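# Drape headset cable across its face, lift by headband

## Task

Drape the headset's cable a single time over its top face. It must come in across the outer rim of one side (a side means one ear cup plus its half of the headband), run almost straight across at mid-height and snug against the headset, and leave across the outer rim of the other side. No other cable may lie on top of it, except where the cable comes out of its ear cup. On the free-end side, keep enough cable away from the headset to wrap around it once more, plus about a hand's width. At the end, the right gripper must be commanded fully closed and hold the headset by the headband only. The headset must be about level with one face up, and its lowest point must be at least roughly a hand's length above the table. Apart from that grip, only the cable may touch the headset. The right arm must not touch the cable. Neither the headset nor the cable may extend past the table edge. Once everything is still, declare that you are done. Nothing except the requested hold may depend on the robot to stay in place.

## Robot and tools

Robot: two arms, left_arm and right_arm, each ending in a parallel gripper. The fingers point along the gripper's own +z axis and close along its y axis. end_effector_position is the point midway between the finger pads, just under 1 cm behind the tips.

Frame: every position and orientation uses one shared scene frame. The origin is on the tabletop between the arms. +x points out over the table, +z points up, and left_arm sits on the +y side. The names left and right refer to the arms, not to sides of a camera image. Positions are in metres. Orientations are quaternions written w first (qw, qx, qy, qz). Printed hand positions can be somewhat wrong, more so at long reach.

Row format: 16 numbers. The first 8 are left_arm: x, y, z, qw, qx, qy, qz, opening. The last 8 are right_arm in the same order. You must send all 16 even if only one arm moves. x, y, z is an absolute target position for that gripper and the quaternion is an absolute target orientation, both in the scene frame. Opening runs from -1 (closed) to +1 (fully open, 0.087 m). To keep an arm still, repeat its last reported pose and the opening it should have. To keep an orientation steady, resend one fixed quaternion rather than copying a drifted reading.

execute_actions(actions): a list of up to 15 actions. Each action is a list of up to 15 rows, and each row lasts one 1/30 s control step. If an action has fewer rows, its final row is held until 15 steps pass. An empty list just returns the current state and images. If any target is more than 0.6 m from its gripper's current position along any of that gripper's axes, the action is rejected for both arms. If the first action fails this check, or any action is malformed, nothing runs.

Each control step clips the commanded pose to within 70 mm and 16 degrees of the measured pose. Far targets therefore need several actions. When a position and an orientation cannot both be reached, position wins. Joint friction can leave the gripper up to about 31 mm short, so very small commands may do nothing.

move(target, speed, blocking): target is one 16-number row of absolute poses and openings. Each gripper travels in a straight line toward its pose, and all paths finish together, lasting 0.5 to 10 s. speed is the top path speed in m/s, from 0.002 to 0.5, with a default of 0.25. Turning is capped at twice that value in rad/s. Openings are applied at the start. Moves do not avoid obstacles or the other arm. Grippers lag behind the path, may drift off it, and may overshoot the speed, especially when the arm is nearly straight.

The result adds a move: line. Its ending can be done, off_target, moving, held or fault, and it also names any limits that acted. limits=paced means a pose was clipped. limits=held means a check blocked some steps, and the arm may then move quickly. The result also gives each gripper's distance from its target. With blocking=false, you get the result after 0.5 s while the arm keeps moving. Until that move has ended, call wait or stop before sending anything else.

wait(seconds): from 0 to 10. The scene runs with each arm holding its last command, and a running move carries on. stop(): brakes the running move. The arm needs room to brake, and the fingers keep moving.

zoom_image(camera, region): camera is cam_high, cam_low, cam_left_wrist or cam_right_wrist. All four images are 504x504. region is [x0, y0, x1, y1] in pixels from the top-left corner, at most 504 by 504.

finished_scene(scene): give the current scene number. This ends the scene for good, so call it only when the goal is met and stable.

Result lines: the state line lists each gripper's position and quaternion. Hand target lines show the pose the controller is currently driving toward. grip_measured is the finger opening on the command scale, and the last joint value is the opening in metres. These readings can be off by about 1 mm. Step readings appear after execute_actions. HELD next to an arm means that arm's command was held back at that step. A pose unreachable line means the clearance check changed or blocked that arm's command. FAULT and OVER-TEMPERATURE FAULT lines report that an arm stopped. MOTOR HOT appears from 75 °C.

Gripping: to hold something, command an opening below grip_measured. About 0.02 below gives a firm grip, and less gives a lighter one. Each finger pushes up to about 20 N. Closing fast can squeeze harder and may pop the fingers open.

Joint ranges (rad), base to gripper: waist -2.618 to 3.054, shoulder 0 to 3.142, elbow 0 to 3.142, wrist pitch -1.571 to 1.571, wrist yaw -1.571 to 1.571, wrist roll -2.094 to 2.094. The elbows stop just short of fully straight.

Heat: holding a load warms the motors. At 90 °C the arm stops for 10 s. At 100 °C it goes limp and drops whatever it holds. Keep long heavy holds short.

Avoid: letting the arms collide or press on each other, dropping or slamming things, hard pushes, and anything falling or being knocked off the table. Occasional brief tugs on held parts or pushes on loose objects may happen, so recheck before finishing. Smooth, efficient motion is preferred.

Each tool is called after "Emit:" as name(argument=value, ...), one argument or row to a line, values as JSON.

## Session

Emit:
execute_actions(
  actions=[],
)

Scene clock: 0.00 s.
left_arm: end_effector_position=(+0.0693, -0.1758, +0.1305) grip_measured=+0.977 end_effector_quat_wxyz=(+0.006, -0.265, +0.964, -0.007) | right_arm: end_effector_position=(+0.2710, -0.5415, +0.1857) grip_measured=+1.000 end_effector_quat_wxyz=(+0.060, +0.394, +0.908, -0.128)
Joint positions: left_arm=[-1.284  2.026  1.904 -1.436 -0.013 -1.96   0.086] | right_arm=[-0.573  2.029  2.133 -1.475  0.201  0.053  0.087]
Joint velocities: left_arm=[-0.002 -0.007 -0.017 -0.022  0.022 -0.007  0.   ] | right_arm=[-0.002  0.002 -0.017 -0.037  0.037  0.037  0.   ]
Hand target (left_arm): +0.069, -0.176, +0.130; +0.006, -0.265, +0.964, -0.007
Hand target (right_arm): +0.271, -0.542, +0.186; +0.060, +0.394, +0.908, -0.128

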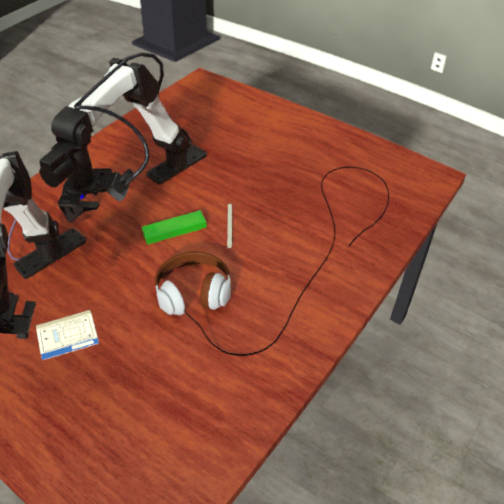

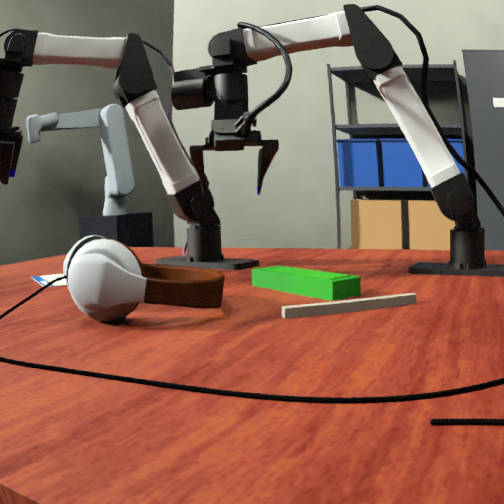

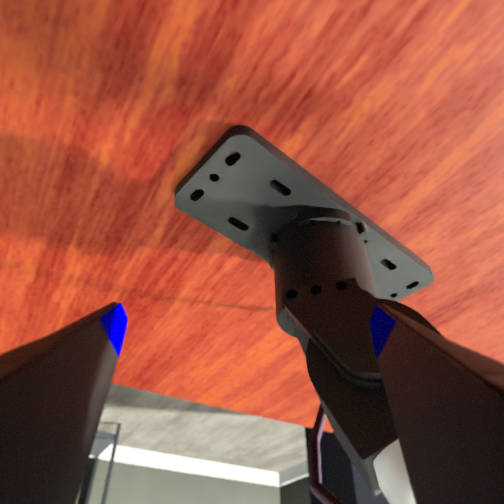

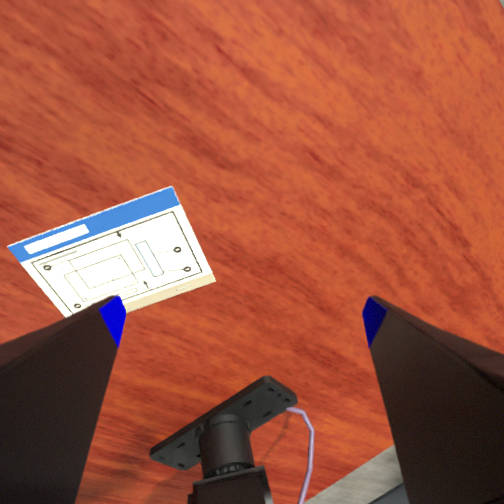

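Emit:
zoom_image(
  camera="cam_high",
  region=[120, 190, 300, 370],
)

Emit:
zoom_image(
  camera="cam_low",
  region=[0, 200, 260, 360],
)

Region (120, 190, 300, 370) of cam_high's 504x504 image, scaled by 2.800, with more detail than that image has.

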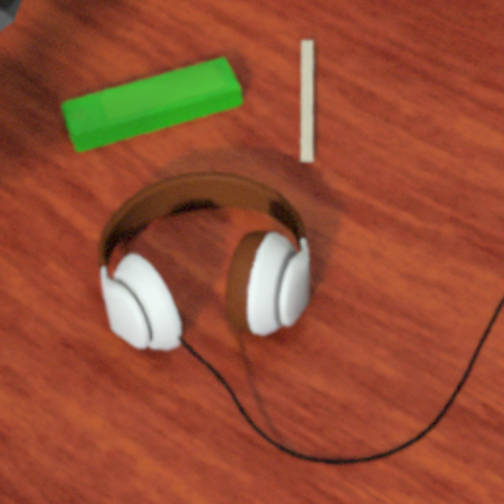

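Region (0, 200, 260, 360) of cam_low's 504x504 image, scaled by 1.938, with more detail than that image has; it fills the top 310 rows of this view, and the rest is white.

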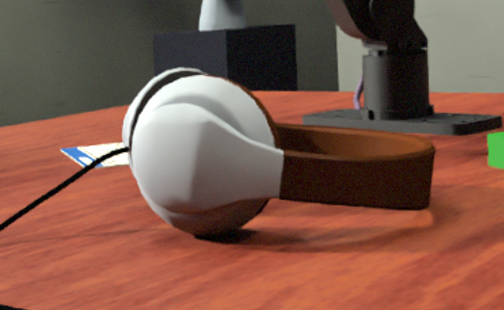

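Emit:
move(
  target=[0.15, -0.05, 0.30, 0, 0, 1, 0, 1, 0.271, -0.5415, 0.1857, 0.060, 0.394, 0.908, -0.128, 1],
  speed=0.3,
)

Scene clock: 3.60 s.
left_arm: end_effector_position=(+0.1537, -0.0530, +0.2983) grip_measured=+0.977 end_effector_quat_wxyz=(+0.079, -0.018, +0.975, -0.206) | right_arm: end_effector_position=(+0.2710, -0.5415, +0.1857) grip_measured=+1.000 end_effector_quat_wxyz=(+0.060, +0.394, +0.908, -0.128)
Joint positions: left_arm=[-0.911  1.533  1.941 -1.537  0.059 -1.1    0.086] | right_arm=[-0.573  2.029  2.133 -1.475  0.201  0.053  0.087]
Joint velocities: left_arm=[-0.007 -0.002 -0.017 -0.007 -0.022 -0.081 -0.001] | right_arm=[-0.022 -0.007 -0.017  0.037 -0.022 -0.051 -0.   ]
Hand target (left_arm): +0.152, -0.051, +0.302; +0.078, -0.013, +0.975, -0.207
Hand target (right_arm): +0.271, -0.541, +0.186; +0.060, +0.394, +0.908, -0.128
Off the commanded pose (left_arm): 0.005 m, 26 deg; orientation clipped at the last step of the last action.
Off the commanded pose (right_arm): 0.000 m, 0 deg.
joint sent to its limit (left arm) — the command would take joint 4 (wrist pitch) past its lower limit, so that joint was sent only as far as its limit.
move: off_target (left_arm); limits=paced

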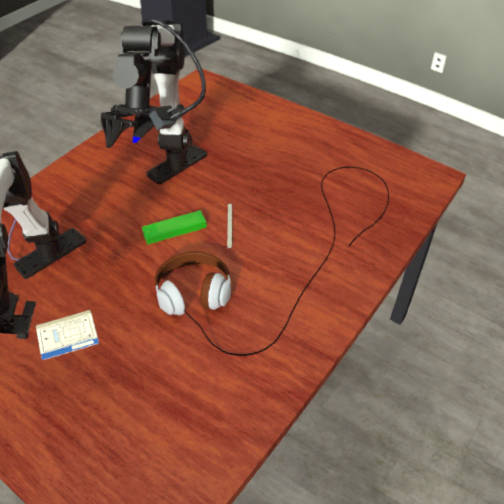

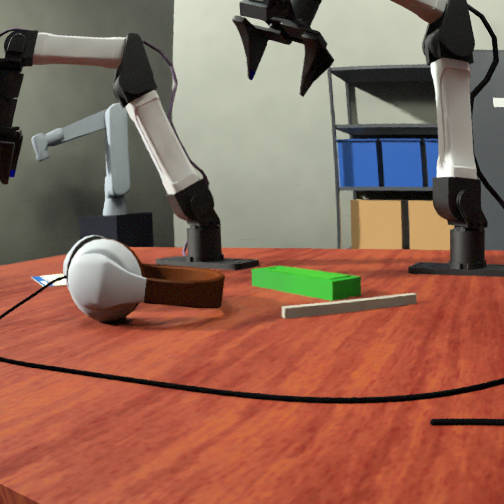

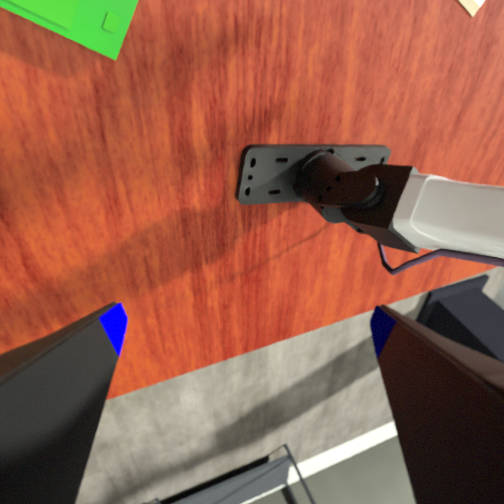

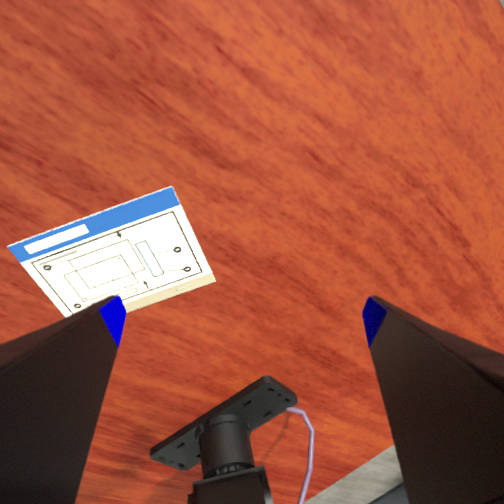

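Emit:
move(
  target=[0.30, -0.08, 0.22, 0, 0, 1, 0, 1, 0.271, -0.5415, 0.1857, 0.060, 0.394, 0.908, -0.128, 1],
  speed=0.3,
)

Scene clock: 5.73 s.
left_arm: end_effector_position=(+0.2987, -0.0787, +0.2154) grip_measured=+0.977 end_effector_quat_wxyz=(+0.074, -0.013, +0.992, -0.102) | right_arm: end_effector_position=(+0.2710, -0.5415, +0.1857) grip_measured=+1.000 end_effector_quat_wxyz=(+0.060, +0.394, +0.908, -0.128)
Joint positions: left_arm=[-0.654  2.035  2.262 -1.546  0.035 -0.823  0.086] | right_arm=[-0.573  2.029  2.133 -1.475  0.201  0.053  0.087]
Joint velocities: left_arm=[-0.017  0.007 -0.007  0.066  0.037 -0.022  0.001] | right_arm=[ 0.002 -0.012 -0.017 -0.022 -0.066 -0.007  0.002]
Hand target (left_arm): +0.301, -0.077, +0.217; +0.078, -0.011, +0.992, -0.100
Hand target (right_arm): +0.271, -0.541, +0.186; +0.060, +0.394, +0.908, -0.128
Off the commanded pose (left_arm): 0.005 m, 15 deg.
Off the commanded pose (right_arm): 0.000 m, 0 deg.
joint sent to its limit (left arm) — the command would take joint 4 (wrist pitch) past its lower limit, so that joint was sent only as far as its limit.
move: off_target (left_arm)

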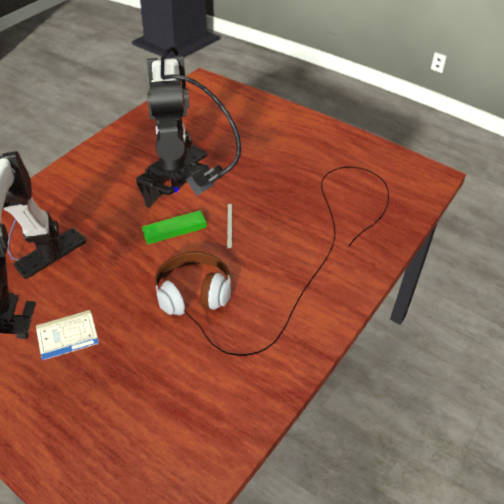

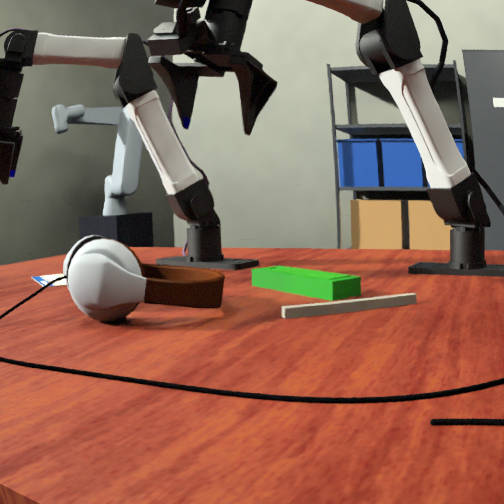

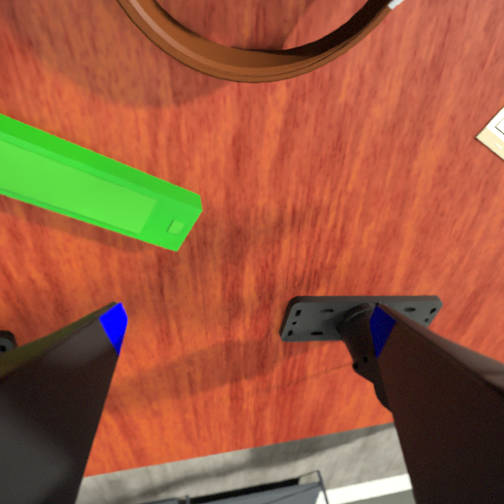

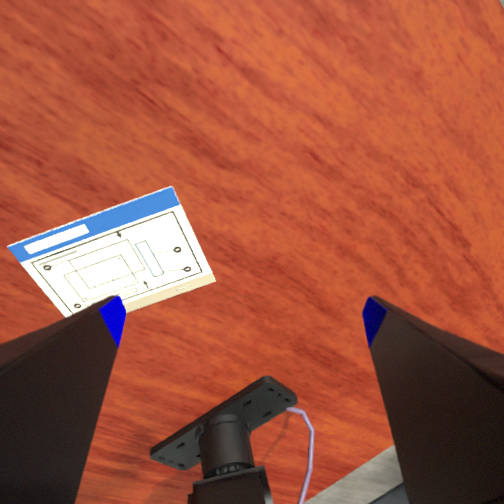

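Emit:
move(
  target=[0.45, -0.10, 0.22, 0.07, 0, 1, -0.05, 1, 0.271, -0.5415, 0.1857, 0.060, 0.394, 0.908, -0.128, 1],
  speed=0.3,
)

Scene clock: 8.47 s.
left_arm: end_effector_position=(+0.4440, -0.0949, +0.2177) grip_measured=+0.977 end_effector_quat_wxyz=(+0.204, -0.024, +0.963, -0.172) | right_arm: end_effector_position=(+0.2710, -0.5415, +0.1857) grip_measured=+1.000 end_effector_quat_wxyz=(+0.060, +0.394, +0.908, -0.128)
Joint positions: left_arm=[-0.485  2.413  2.852 -1.47   0.027 -0.683  0.086] | right_arm=[-0.573  2.029  2.133 -1.475  0.201  0.053  0.087]
Joint velocities: left_arm=[-0.007 -0.002  0.012  0.022  0.051  0.007  0.   ] | right_arm=[-0.002 -0.007 -0.007  0.007 -0.081 -0.051 -0.001]
Hand target (left_arm): +0.450, -0.097, +0.219; +0.215, -0.021, +0.960, -0.176
Hand target (right_arm): +0.271, -0.541, +0.186; +0.060, +0.394, +0.908, -0.128
Off the commanded pose (left_arm): 0.008 m, 21 deg; orientation clipped at the last step of the last action.
Off the commanded pose (right_arm): 0.000 m, 0 deg.
elbow stopped short (left arm): the move would have taken joint 3 (elbow) straighter than the controller allows; a more bent joint 3 avoids this.
move: off_target (left_arm); limits=paced

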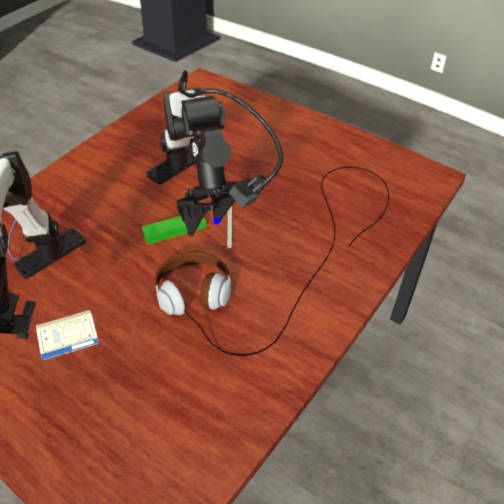

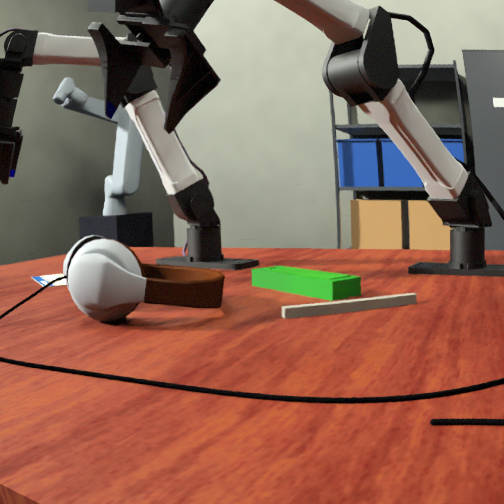

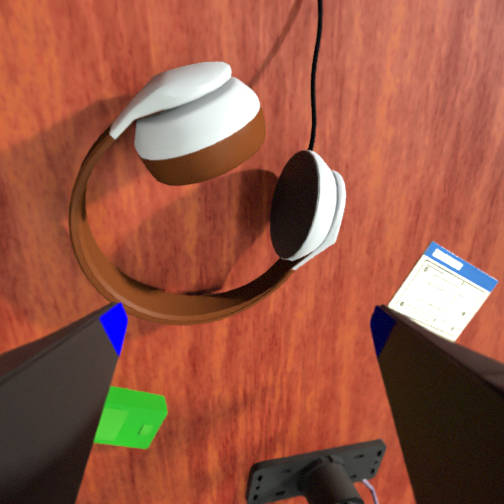

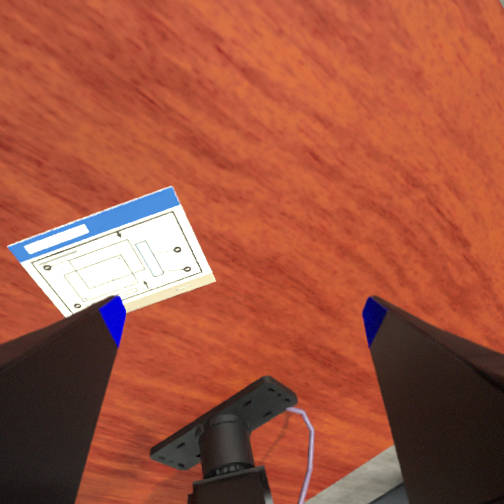

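Emit:
move(
  target=[0.20, 0.38, 0.18, 0, 0, 1, 0, 1, 0.33, -0.12, 0.17, 0.2455, -0.306, 0.916, 0.082, 1],
  speed=0.3,
)

Scene clock: 24.60 s.
left_arm: end_effector_position=(+0.2055, +0.3853, +0.1885) grip_measured=+0.977 end_effector_quat_wxyz=(+0.027, -0.002, +1.000, +0.012) | right_arm: end_effector_position=(+0.3237, -0.1273, +0.1688) grip_measured=+1.000 end_effector_quat_wxyz=(+0.227, -0.300, +0.924, +0.069)
Joint positions: left_arm=[ 0.805  1.478  1.492 -1.527  0.014  0.661  0.086] | right_arm=[ 0.542  1.536  1.424 -0.991 -0.109 -0.233  0.087]
Joint velocities: left_arm=[-0.017  0.007 -0.002 -0.007 -0.007 -0.051 -0.002] | right_arm=[-0.022  0.007  0.002  0.007 -0.007  0.037 -0.   ]
Hand target (left_arm): +0.198, +0.384, +0.182; +0.005, -0.002, +1.000, +0.000
Hand target (right_arm): +0.328, -0.121, +0.170; +0.236, -0.310, +0.918, +0.073
Off the commanded pose (left_arm): 0.011 m, 3 deg.
Off the commanded pose (right_arm): 0.010 m, 3 deg.
move: off_target (left_arm, right_arm)

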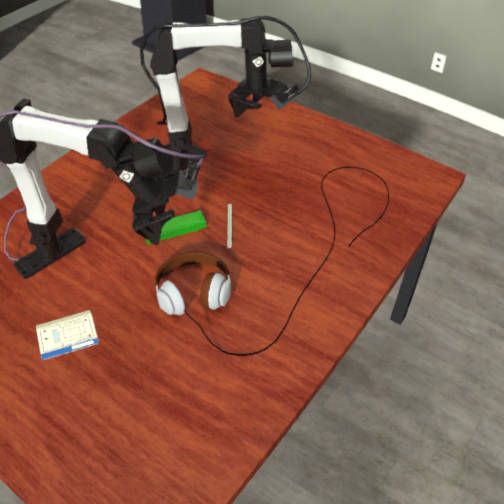

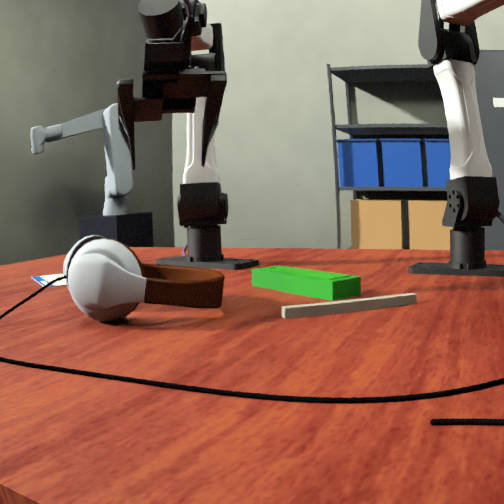

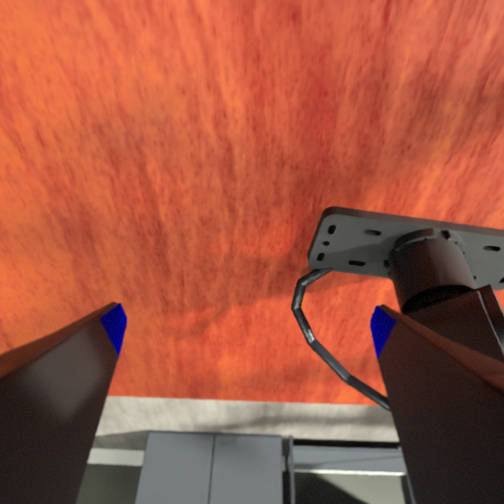

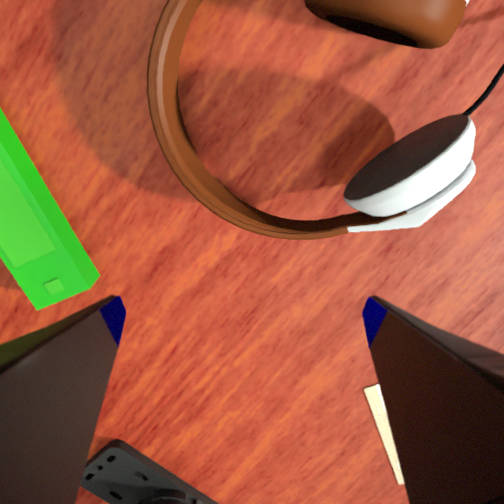

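Emit:
move(
  target=[0.25, 0.03, 0.11, 0, -0.485, 0.875, 0, 1, 0.33, -0.14, 0.17, 0.2455, -0.306, 0.916, 0.082, 1],
  speed=0.3,
)

Scene clock: 33.03 s.
left_arm: end_effector_position=(+0.2436, +0.0319, +0.1102) grip_measured=+0.977 end_effector_quat_wxyz=(-0.013, -0.486, +0.874, +0.009) | right_arm: end_effector_position=(+0.3311, -0.1359, +0.1741) grip_measured=+1.000 end_effector_quat_wxyz=(+0.243, -0.306, +0.917, +0.081)
Joint positions: left_arm=[-0.489  1.605  1.292 -1.285  0.015 -1.644  0.086] | right_arm=[ 0.49   1.525  1.424 -0.976 -0.16  -0.287  0.087]
Joint velocities: left_arm=[-0.007 -0.007  0.017 -0.007  0.007 -0.081 -0.001] | right_arm=[ 0.007  0.002  0.007  0.066  0.007 -0.066 -0.   ]
Hand target (left_arm): +0.250, +0.024, +0.110; -0.007, -0.485, +0.874, +0.001
Hand target (right_arm): +0.330, -0.140, +0.170; +0.245, -0.306, +0.916, +0.083
Off the commanded pose (left_arm): 0.007 m, 2 deg.
Off the commanded pose (right_arm): 0.006 m, 0 deg.
move: done

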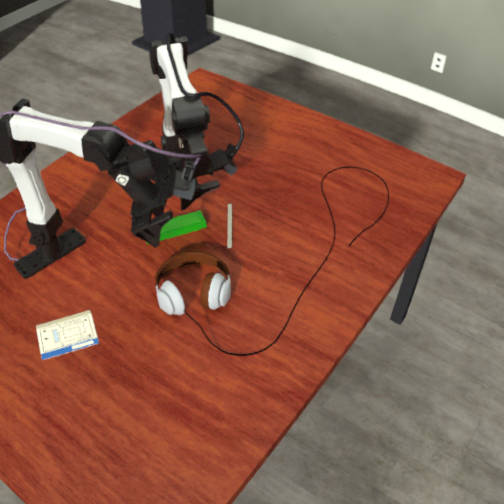

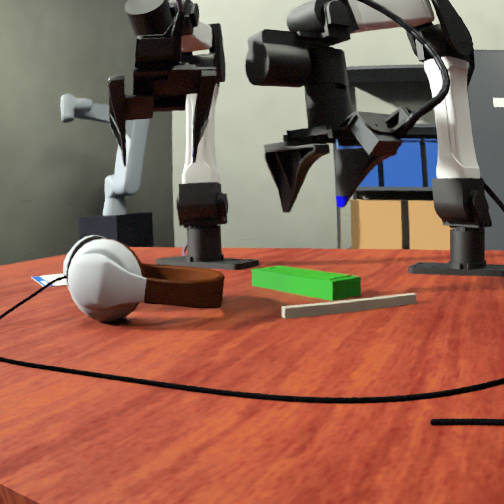

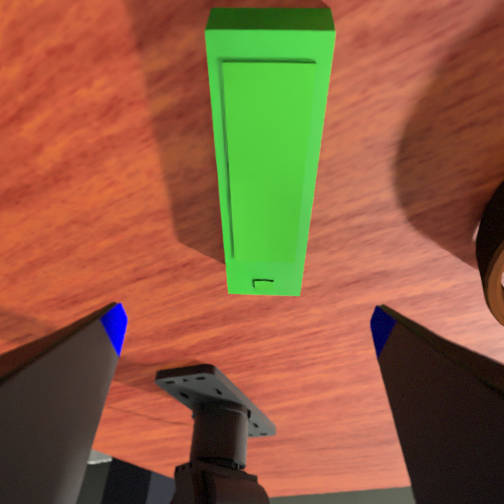

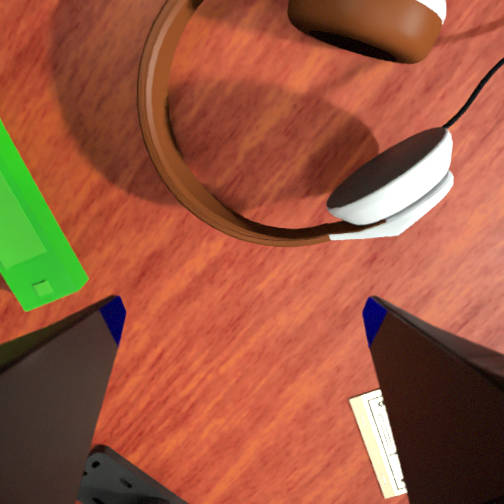

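Emit:
move(
  target=[0.256, 0.024, 0.016, 0, -0.485, 0.875, 0, 1, 0.33, -0.14, 0.17, 0.2455, -0.306, 0.916, 0.082, 1],
  speed=0.15,
)

Scene clock: 34.63 s.
left_arm: end_effector_position=(+0.2581, +0.0238, +0.0248) grip_measured=+0.977 end_effector_quat_wxyz=(+0.001, -0.487, +0.873, -0.007) | right_arm: end_effector_position=(+0.3311, -0.1359, +0.1741) grip_measured=+1.000 end_effector_quat_wxyz=(+0.243, -0.306, +0.917, +0.081)
Joint positions: left_arm=[-0.489  1.706  1.054 -0.905  0.004 -1.647  0.086] | right_arm=[ 0.49   1.525  1.424 -0.976 -0.16  -0.287  0.087]
Joint velocities: left_arm=[-0.012 -0.012  0.012  0.007 -0.022 -0.007  0.001] | right_arm=[-0.002 -0.007 -0.002  0.007 -0.007 -0.022 -0.   ]
Hand target (left_arm): +0.255, +0.025, +0.016; -0.000, -0.485, +0.875, +0.000
Hand target (right_arm): +0.330, -0.140, +0.170; +0.245, -0.306, +0.916, +0.082
Off the commanded pose (left_arm): 0.009 m, 1 deg.
Off the commanded pose (right_arm): 0.006 m, 0 deg.
move: done

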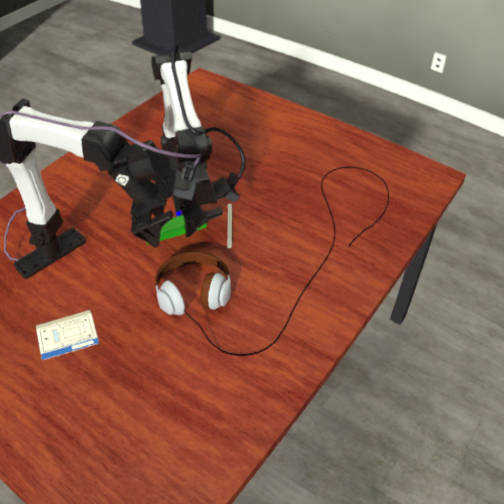

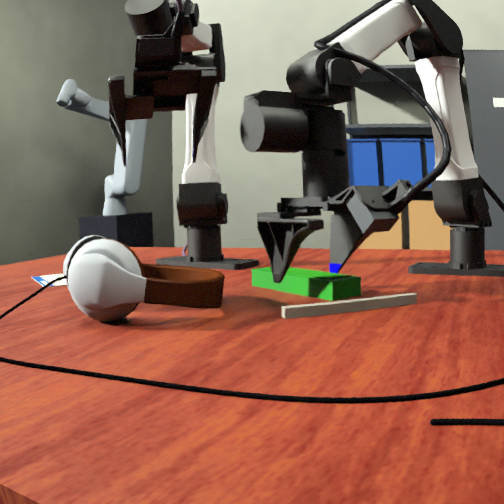

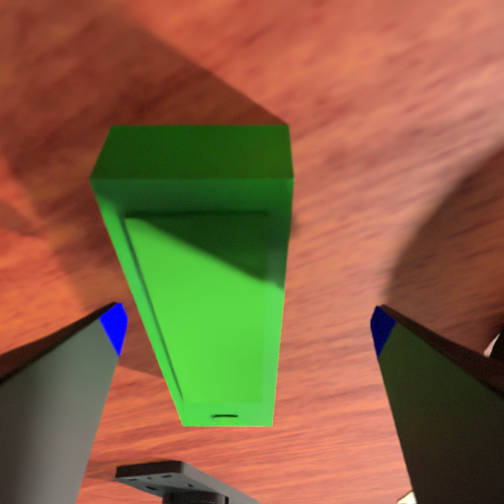

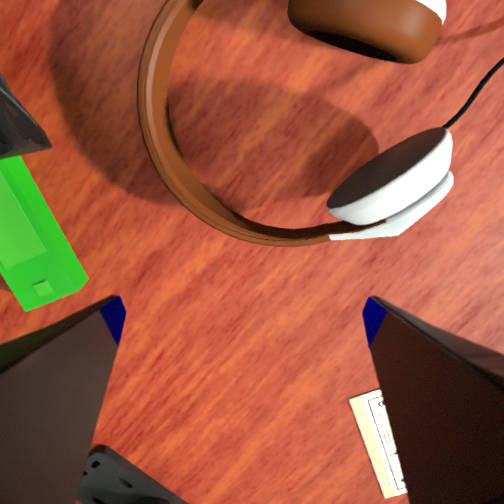

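Emit:
execute_actions(
  actions=[
    [[0.250,0.028,0.004,0,-0.485,0.875,0,1,0.33,-0.14,0.17,0.2455,-0.306,0.916,0.082,1]],
    [[0.250,0.028,0.004,0,-0.485,0.875,0,0.8,0.33,-0.14,0.17,0.2455,-0.306,0.916,0.082,1],[0.250,0.028,0.004,0,-0.485,0.875,0,0.7,0.33,-0.14,0.17,0.2455,-0.306,0.916,0.082,1],[0.250,0.028,0.004,0,-0.485,0.875,0,0.6,0.33,-0.14,0.17,0.2455,-0.306,0.916,0.082,1],[0.250,0.028,0.004,0,-0.485,0.875,0,0.5,0.33,-0.14,0.17,0.2455,-0.306,0.916,0.082,1],[0.250,0.028,0.004,0,-0.485,0.875,0,0.4,0.33,-0.14,0.17,0.2455,-0.306,0.916,0.082,1],[0.250,0.028,0.004,0,-0.485,0.875,0,0.3,0.33,-0.14,0.17,0.2455,-0.306,0.916,0.082,1],[0.250,0.028,0.004,0,-0.485,0.875,0,0.2,0.33,-0.14,0.17,0.2455,-0.306,0.916,0.082,1],[0.250,0.028,0.004,0,-0.485,0.875,0,0.1,0.33,-0.14,0.17,0.2455,-0.306,0.916,0.082,1],[0.250,0.028,0.004,0,-0.485,0.875,0,0.05,0.33,-0.14,0.17,0.2455,-0.306,0.916,0.082,1],[0.250,0.028,0.004,0,-0.485,0.875,0,0.0,0.33,-0.14,0.17,0.2455,-0.306,0.916,0.082,1],[0.250,0.028,0.004,0,-0.485,0.875,0,-0.05,0.33,-0.14,0.17,0.2455,-0.306,0.916,0.082,1],[0.250,0.028,0.004,0,-0.485,0.875,0,-0.1,0.33,-0.14,0.17,0.2455,-0.306,0.916,0.082,1],[0.250,0.028,0.004,0,-0.485,0.875,0,-0.15,0.33,-0.14,0.17,0.2455,-0.306,0.916,0.082,1]],
  ],
)

Scene clock: 36.80 s.
left_arm: end_effector_position=(+0.2535, +0.0273, +0.0123) grip_measured=+0.071 end_effector_quat_wxyz=(+0.001, -0.487, +0.873, -0.007) | right_arm: end_effector_position=(+0.3311, -0.1360, +0.1741) grip_measured=+1.000 end_effector_quat_wxyz=(+0.243, -0.306, +0.917, +0.081)
Joint positions: left_arm=[-0.489  1.706  0.999 -0.85   0.004 -1.647  0.047] | right_arm=[ 0.49   1.525  1.424 -0.976 -0.16  -0.288  0.087]
Joint velocities: left_arm=[ 0.017 -0.012 -0.017  0.007 -0.007  0.022 -0.   ] | right_arm=[ 0.007  0.007  0.012 -0.095 -0.037 -0.022 -0.   ]
Hand target (left_arm): +0.250, +0.028, +0.004; -0.000, -0.485, +0.875, +0.000
Hand target (right_arm): +0.330, -0.140, +0.170; +0.245, -0.306, +0.916, +0.082
Off the commanded pose (left_arm): 0.009 m, 1 deg.
Off the commanded pose (right_arm): 0.006 m, 0 deg.
Step readings (end_effector_position; steps 1 to 15: 1st action; 16 to 30: 2nd action):
0: left_arm (+0.2585, +0.0235, +0.0248) | right_arm (+0.3311, -0.1359, +0.1741)
1: left_arm (+0.2584, +0.0236, +0.0230) | right_arm (+0.3311, -0.1360, +0.1741)
2: left_arm (+0.2573, +0.0245, +0.0201) | right_arm (+0.3311, -0.1360, +0.1741)
4: left_arm (+0.2519, +0.0284, +0.0145) | right_arm (+0.3311, -0.1360, +0.1741)
8: left_arm (+0.2503, +0.0296, +0.0123) | right_arm (+0.3311, -0.1360, +0.1741)
15: left_arm (+0.2529, +0.0277, +0.0123) | right_arm (+0.3311, -0.1360, +0.1741)
16: left_arm (+0.2530, +0.0276, +0.0123) | right_arm (+0.3311, -0.1360, +0.1741)
17: left_arm (+0.2531, +0.0275, +0.0123) | right_arm (+0.3311, -0.1360, +0.1741)
19: left_arm (+0.2532, +0.0274, +0.0123) | right_arm (+0.3311, -0.1360, +0.1741)
23: left_arm (+0.2533, +0.0274, +0.0123) | right_arm (+0.3311, -0.1360, +0.1741)
30: end_effector_position above

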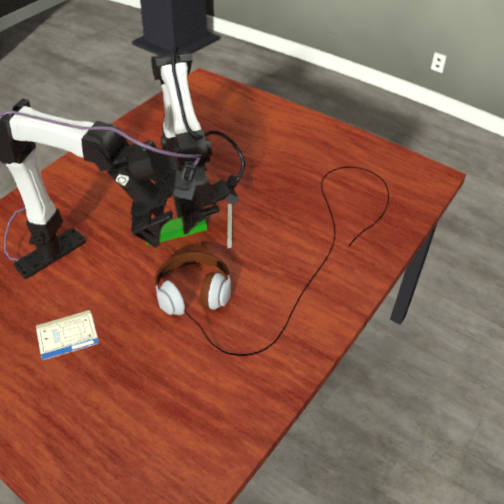

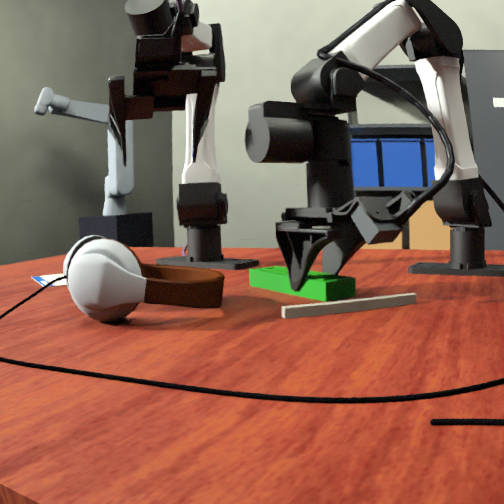

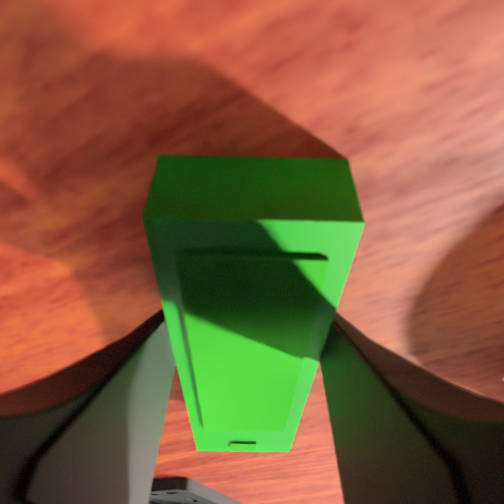

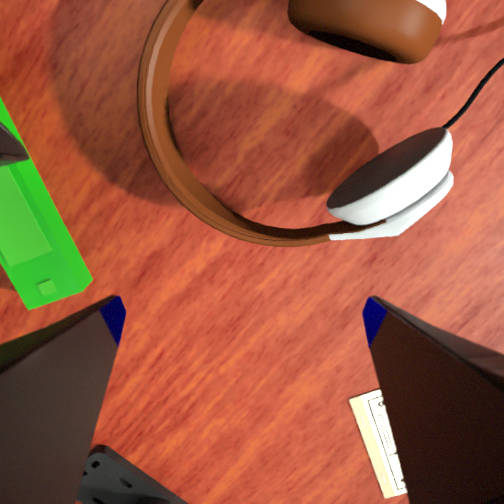

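Emit:
move(
  target=[0.245, 0.08, 0.045, 0, -0.485, 0.875, 0, 0.04, 0.33, -0.14, 0.17, 0.2455, -0.306, 0.916, 0.082, 1],
  speed=0.15,
)

Emit:
move(
  target=[0.20, 0.44, 0.04, 0, -0.485, 0.875, 0, 0.04, 0.32, -0.061, 0.11, 0.2455, -0.306, 0.916, 0.082, 0.4],
  speed=0.25,
)

Scene clock: 38.37 s.
left_arm: end_effector_position=(+0.2544, +0.0726, +0.0462) grip_measured=+0.071 end_effector_quat_wxyz=(+0.007, -0.485, +0.875, -0.010) | right_arm: end_effector_position=(+0.3311, -0.1360, +0.1741) grip_measured=+1.000 end_effector_quat_wxyz=(+0.243, -0.306, +0.917, +0.081)
Joint positions: left_arm=[-0.35   1.557  0.987 -0.976 -0.001 -1.501  0.047] | right_arm=[ 0.49   1.525  1.424 -0.976 -0.16  -0.288  0.087]
Joint velocities: left_arm=[ 0.002 -0.012 -0.017  0.007 -0.022  0.007  0.   ] | right_arm=[ 0.007  0.012  0.002 -0.066  0.051 -0.051 -0.001]
Hand target (left_arm): +0.246, +0.080, +0.045; +0.000, -0.485, +0.874, -0.000
Hand target (right_arm): +0.330, -0.140, +0.170; +0.245, -0.306, +0.916, +0.082
Off the commanded pose (left_arm): 0.012 m, 1 deg.
Off the commanded pose (right_arm): 0.006 m, 0 deg.
move: off_target (left_arm)

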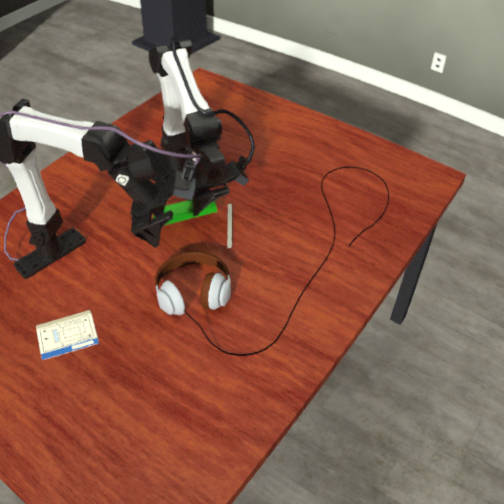

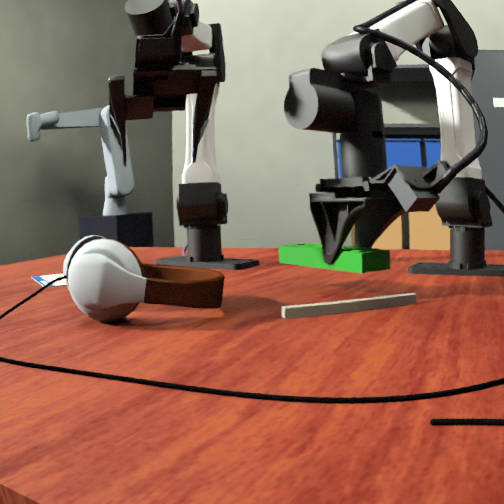

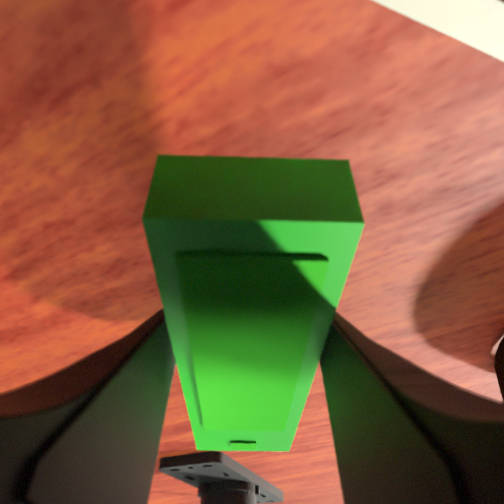

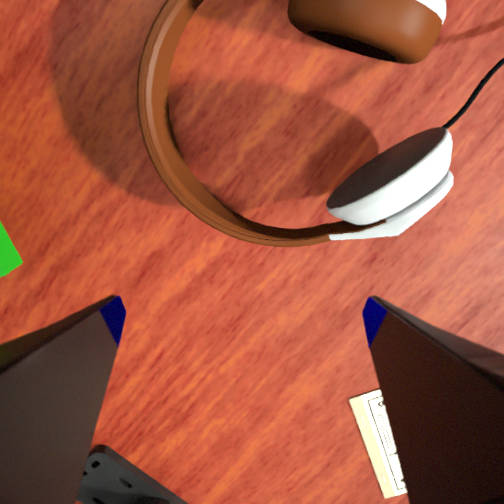

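Scene clock: 40.47 s.
left_arm: end_effector_position=(+0.1965, +0.4421, +0.0384) grip_measured=+0.071 end_effector_quat_wxyz=(+0.009, -0.486, +0.874, +0.005) | right_arm: end_effector_position=(+0.3204, -0.0649, +0.1176) grip_measured=+0.400 end_effector_quat_wxyz=(+0.248, -0.308, +0.915, +0.082)
Joint positions: left_arm=[ 1.099  1.72   1.132 -0.963 -0.001 -0.056  0.047] | right_arm=[ 0.719  1.581  1.248 -0.712 -0.048 -0.089  0.061]
Joint velocities: left_arm=[-0.002 -0.012  0.012  0.037  0.051  0.007 -0.001] | right_arm=[-0.002 -0.017 -0.002 -0.037 -0.007 -0.095  0.001]
Hand target (left_arm): +0.198, +0.445, +0.039; +0.007, -0.485, +0.875, -0.000
Hand target (right_arm): +0.318, -0.063, +0.110; +0.245, -0.307, +0.916, +0.079
Off the commanded pose (left_arm): 0.004 m, 1 deg.
Off the commanded pose (right_arm): 0.009 m, 0 deg.
move: done

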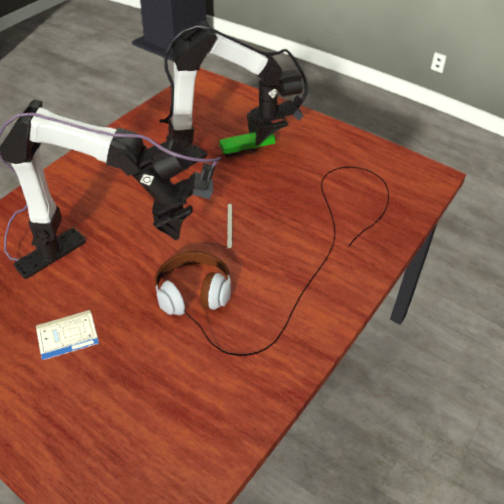

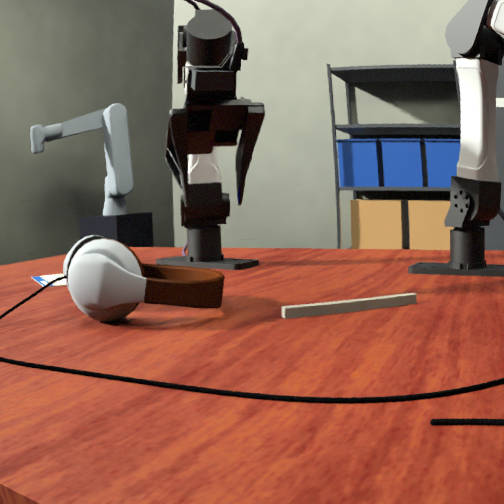

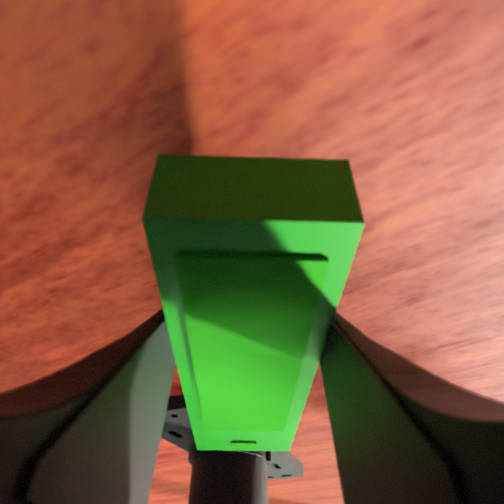

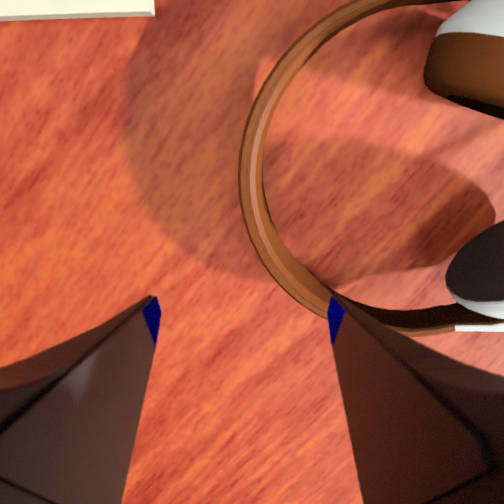

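Emit:
move(
  target=[0.20, 0.44, 0.006, 0, -0.485, 0.875, 0, 0.04, 0.36, -0.033, 0.016, 0.2455, -0.306, 0.916, 0.082, 0.0],
  speed=0.1,
)

Scene clock: 42.60 s.
left_arm: end_effector_position=(+0.1998, +0.4464, +0.0148) grip_measured=+0.071 end_effector_quat_wxyz=(+0.011, -0.488, +0.873, +0.005) | right_arm: end_effector_position=(+0.3630, -0.0387, +0.0220) grip_measured=+0.000 end_effector_quat_wxyz=(+0.246, -0.304, +0.917, +0.082)
Joint positions: left_arm=[ 1.099  1.77   1.092 -0.868 -0.    -0.059  0.047] | right_arm=[ 0.719  1.864  1.184 -0.368 -0.048 -0.081  0.044]
Joint velocities: left_arm=[-0.002 -0.007 -0.007 -0.007  0.051 -0.007  0.   ] | right_arm=[-0.022 -0.007 -0.017 -0.007 -0.066 -0.037 -0.   ]
Hand target (left_arm): +0.200, +0.440, +0.006; -0.000, -0.485, +0.875, +0.000
Hand target (right_arm): +0.358, -0.035, +0.016; +0.245, -0.306, +0.916, +0.082
Off the commanded pose (left_arm): 0.011 m, 1 deg.
Off the commanded pose (right_arm): 0.009 m, 0 deg.
move: off_target (left_arm)

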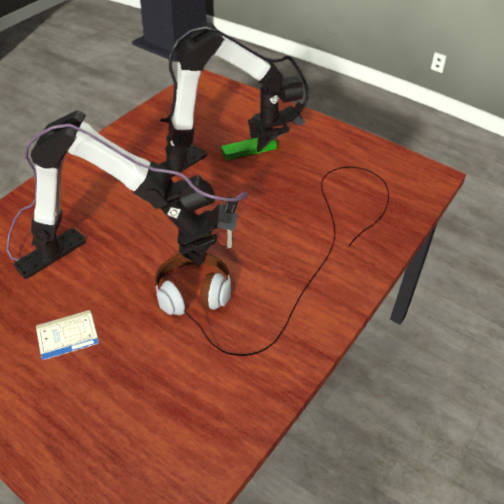

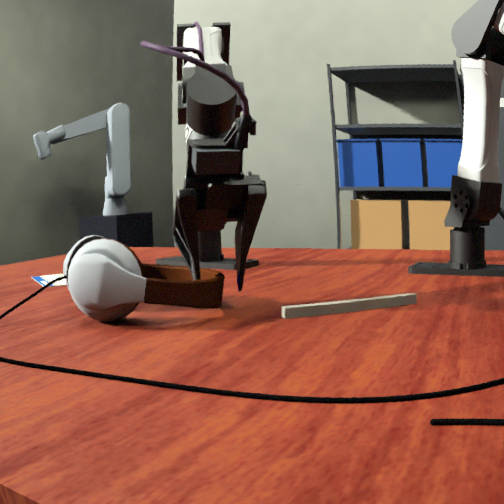

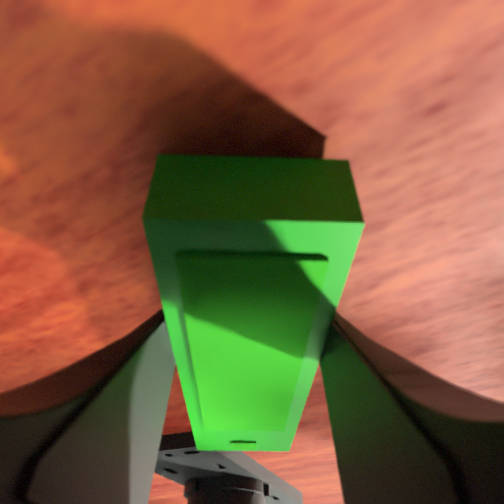

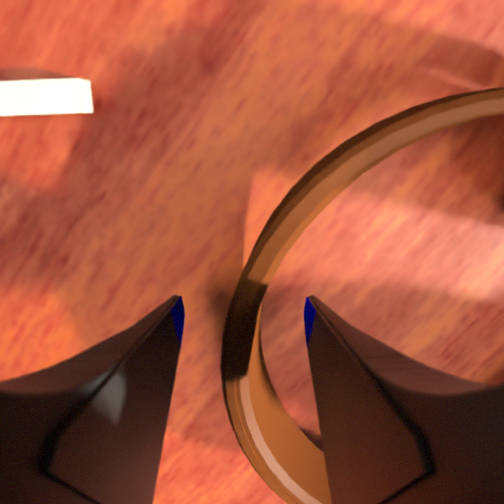

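Emit:
execute_actions(
  actions=[
    [[0.20,0.44,0.002,0,-0.485,0.875,0,0.04,0.362,-0.032,0.008,0.2455,-0.306,0.916,0.082,-0.2],[0.20,0.44,0.002,0,-0.485,0.875,0,0.04,0.362,-0.032,0.008,0.2455,-0.306,0.916,0.082,-0.3],[0.20,0.44,0.002,0,-0.485,0.875,0,0.04,0.362,-0.032,0.008,0.2455,-0.306,0.916,0.082,-0.4],[0.20,0.44,0.002,0,-0.485,0.875,0,0.04,0.362,-0.032,0.008,0.2455,-0.306,0.916,0.082,-0.5]],
    [[0.20,0.44,0.004,0,-0.485,0.875,0,0.2,0.362,-0.032,0.008,0.2455,-0.306,0.916,0.082,-0.55],[0.20,0.44,0.004,0,-0.485,0.875,0,0.3,0.362,-0.032,0.008,0.2455,-0.306,0.916,0.082,-0.6],[0.20,0.44,0.004,0,-0.485,0.875,0,0.4,0.362,-0.032,0.008,0.2455,-0.306,0.916,0.082,-0.65],[0.20,0.44,0.004,0,-0.485,0.875,0,0.5,0.362,-0.032,0.008,0.2455,-0.306,0.916,0.082,-0.7],[0.20,0.44,0.004,0,-0.485,0.875,0,0.6,0.362,-0.032,0.008,0.2455,-0.306,0.916,0.082,-0.75],[0.20,0.44,0.004,0,-0.485,0.875,0,0.6,0.362,-0.032,0.008,0.2455,-0.306,0.916,0.082,-0.8],[0.20,0.44,0.004,0,-0.485,0.875,0,0.6,0.362,-0.032,0.008,0.2455,-0.306,0.916,0.082,-0.85],[0.20,0.44,0.004,0,-0.485,0.875,0,0.6,0.362,-0.032,0.008,0.2455,-0.306,0.916,0.082,-0.9],[0.20,0.44,0.004,0,-0.485,0.875,0,0.6,0.362,-0.032,0.008,0.2455,-0.306,0.916,0.082,-0.95],[0.20,0.44,0.004,0,-0.485,0.875,0,0.6,0.362,-0.032,0.008,0.2455,-0.306,0.916,0.082,-1.0]],
  ],
)

Scene clock: 44.53 s.
left_arm: end_effector_position=(+0.2018, +0.4493, +0.0144) grip_measured=+0.600 end_effector_quat_wxyz=(+0.017, -0.488, +0.873, +0.009) | right_arm: end_effector_position=(+0.3717, -0.0371, +0.0156) grip_measured=-0.758 end_effector_quat_wxyz=(+0.258, -0.301, +0.915, +0.073)
Joint positions: left_arm=[ 1.099  1.77   1.092 -0.854 -0.    -0.059  0.07 ] | right_arm=[ 0.722  1.891  1.184 -0.322 -0.023 -0.08   0.011]
Joint velocities: left_arm=[ 0.017 -0.007 -0.022  0.022 -0.066 -0.051  0.001] | right_arm=[-0.007 -0.017 -0.002  0.051  0.007 -0.037  0.001]
Hand target (left_arm): +0.200, +0.440, +0.004; -0.000, -0.485, +0.875, +0.000
Hand target (right_arm): +0.362, -0.032, +0.008; +0.245, -0.306, +0.916, +0.082
Off the commanded pose (left_arm): 0.014 m, 2 deg.
Off the commanded pose (right_arm): 0.013 m, 2 deg.
Step readings (end_effector_position; steps 1 to 15: 1st action; 16 to 30: 2nd action):
0: left_arm (+0.1998, +0.4465, +0.0148) | right_arm (+0.3633, -0.0385, +0.0222)
1: left_arm (+0.2000, +0.4467, +0.0148) | right_arm (+0.3637, -0.0382, +0.0216)
2: left_arm (+0.2003, +0.4472, +0.0147) | right_arm (+0.3647, -0.0376, +0.0206)
4: left_arm (+0.2010, +0.4481, +0.0146) | right_arm (+0.3653, -0.0373, +0.0173)
8: left_arm (+0.2016, +0.4490, +0.0144) | right_arm (+0.3649, -0.0375, +0.0134)
15: left_arm (+0.2018, +0.4493, +0.0144) | right_arm (+0.3659, -0.0369, +0.0139)
16: left_arm (+0.2018, +0.4493, +0.0144) | right_arm (+0.3660, -0.0368, +0.0139)
17: left_arm (+0.2018, +0.4493, +0.0144) | right_arm (+0.3660, -0.0368, +0.0139)
19: left_arm (+0.2018, +0.4493, +0.0144) | right_arm (+0.3662, -0.0370, +0.0139)
23: left_arm (+0.2018, +0.4493, +0.0144) | right_arm (+0.3712, -0.0374, +0.0154)
30: end_effector_position above

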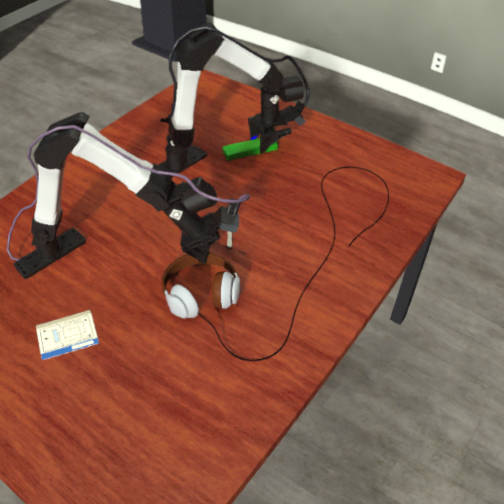

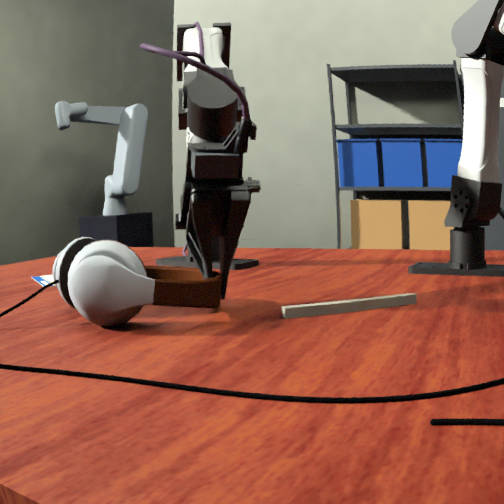

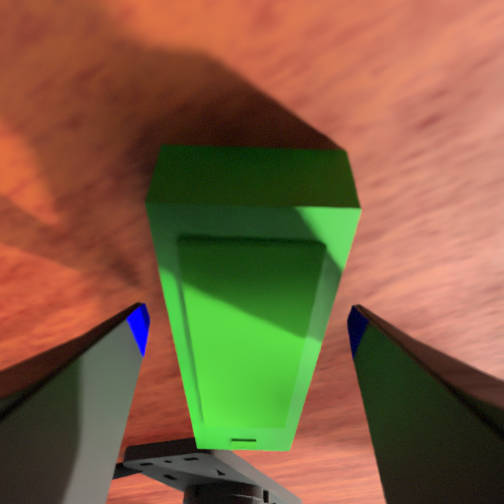

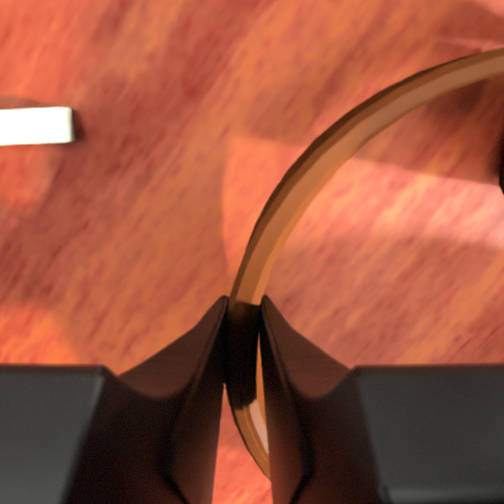

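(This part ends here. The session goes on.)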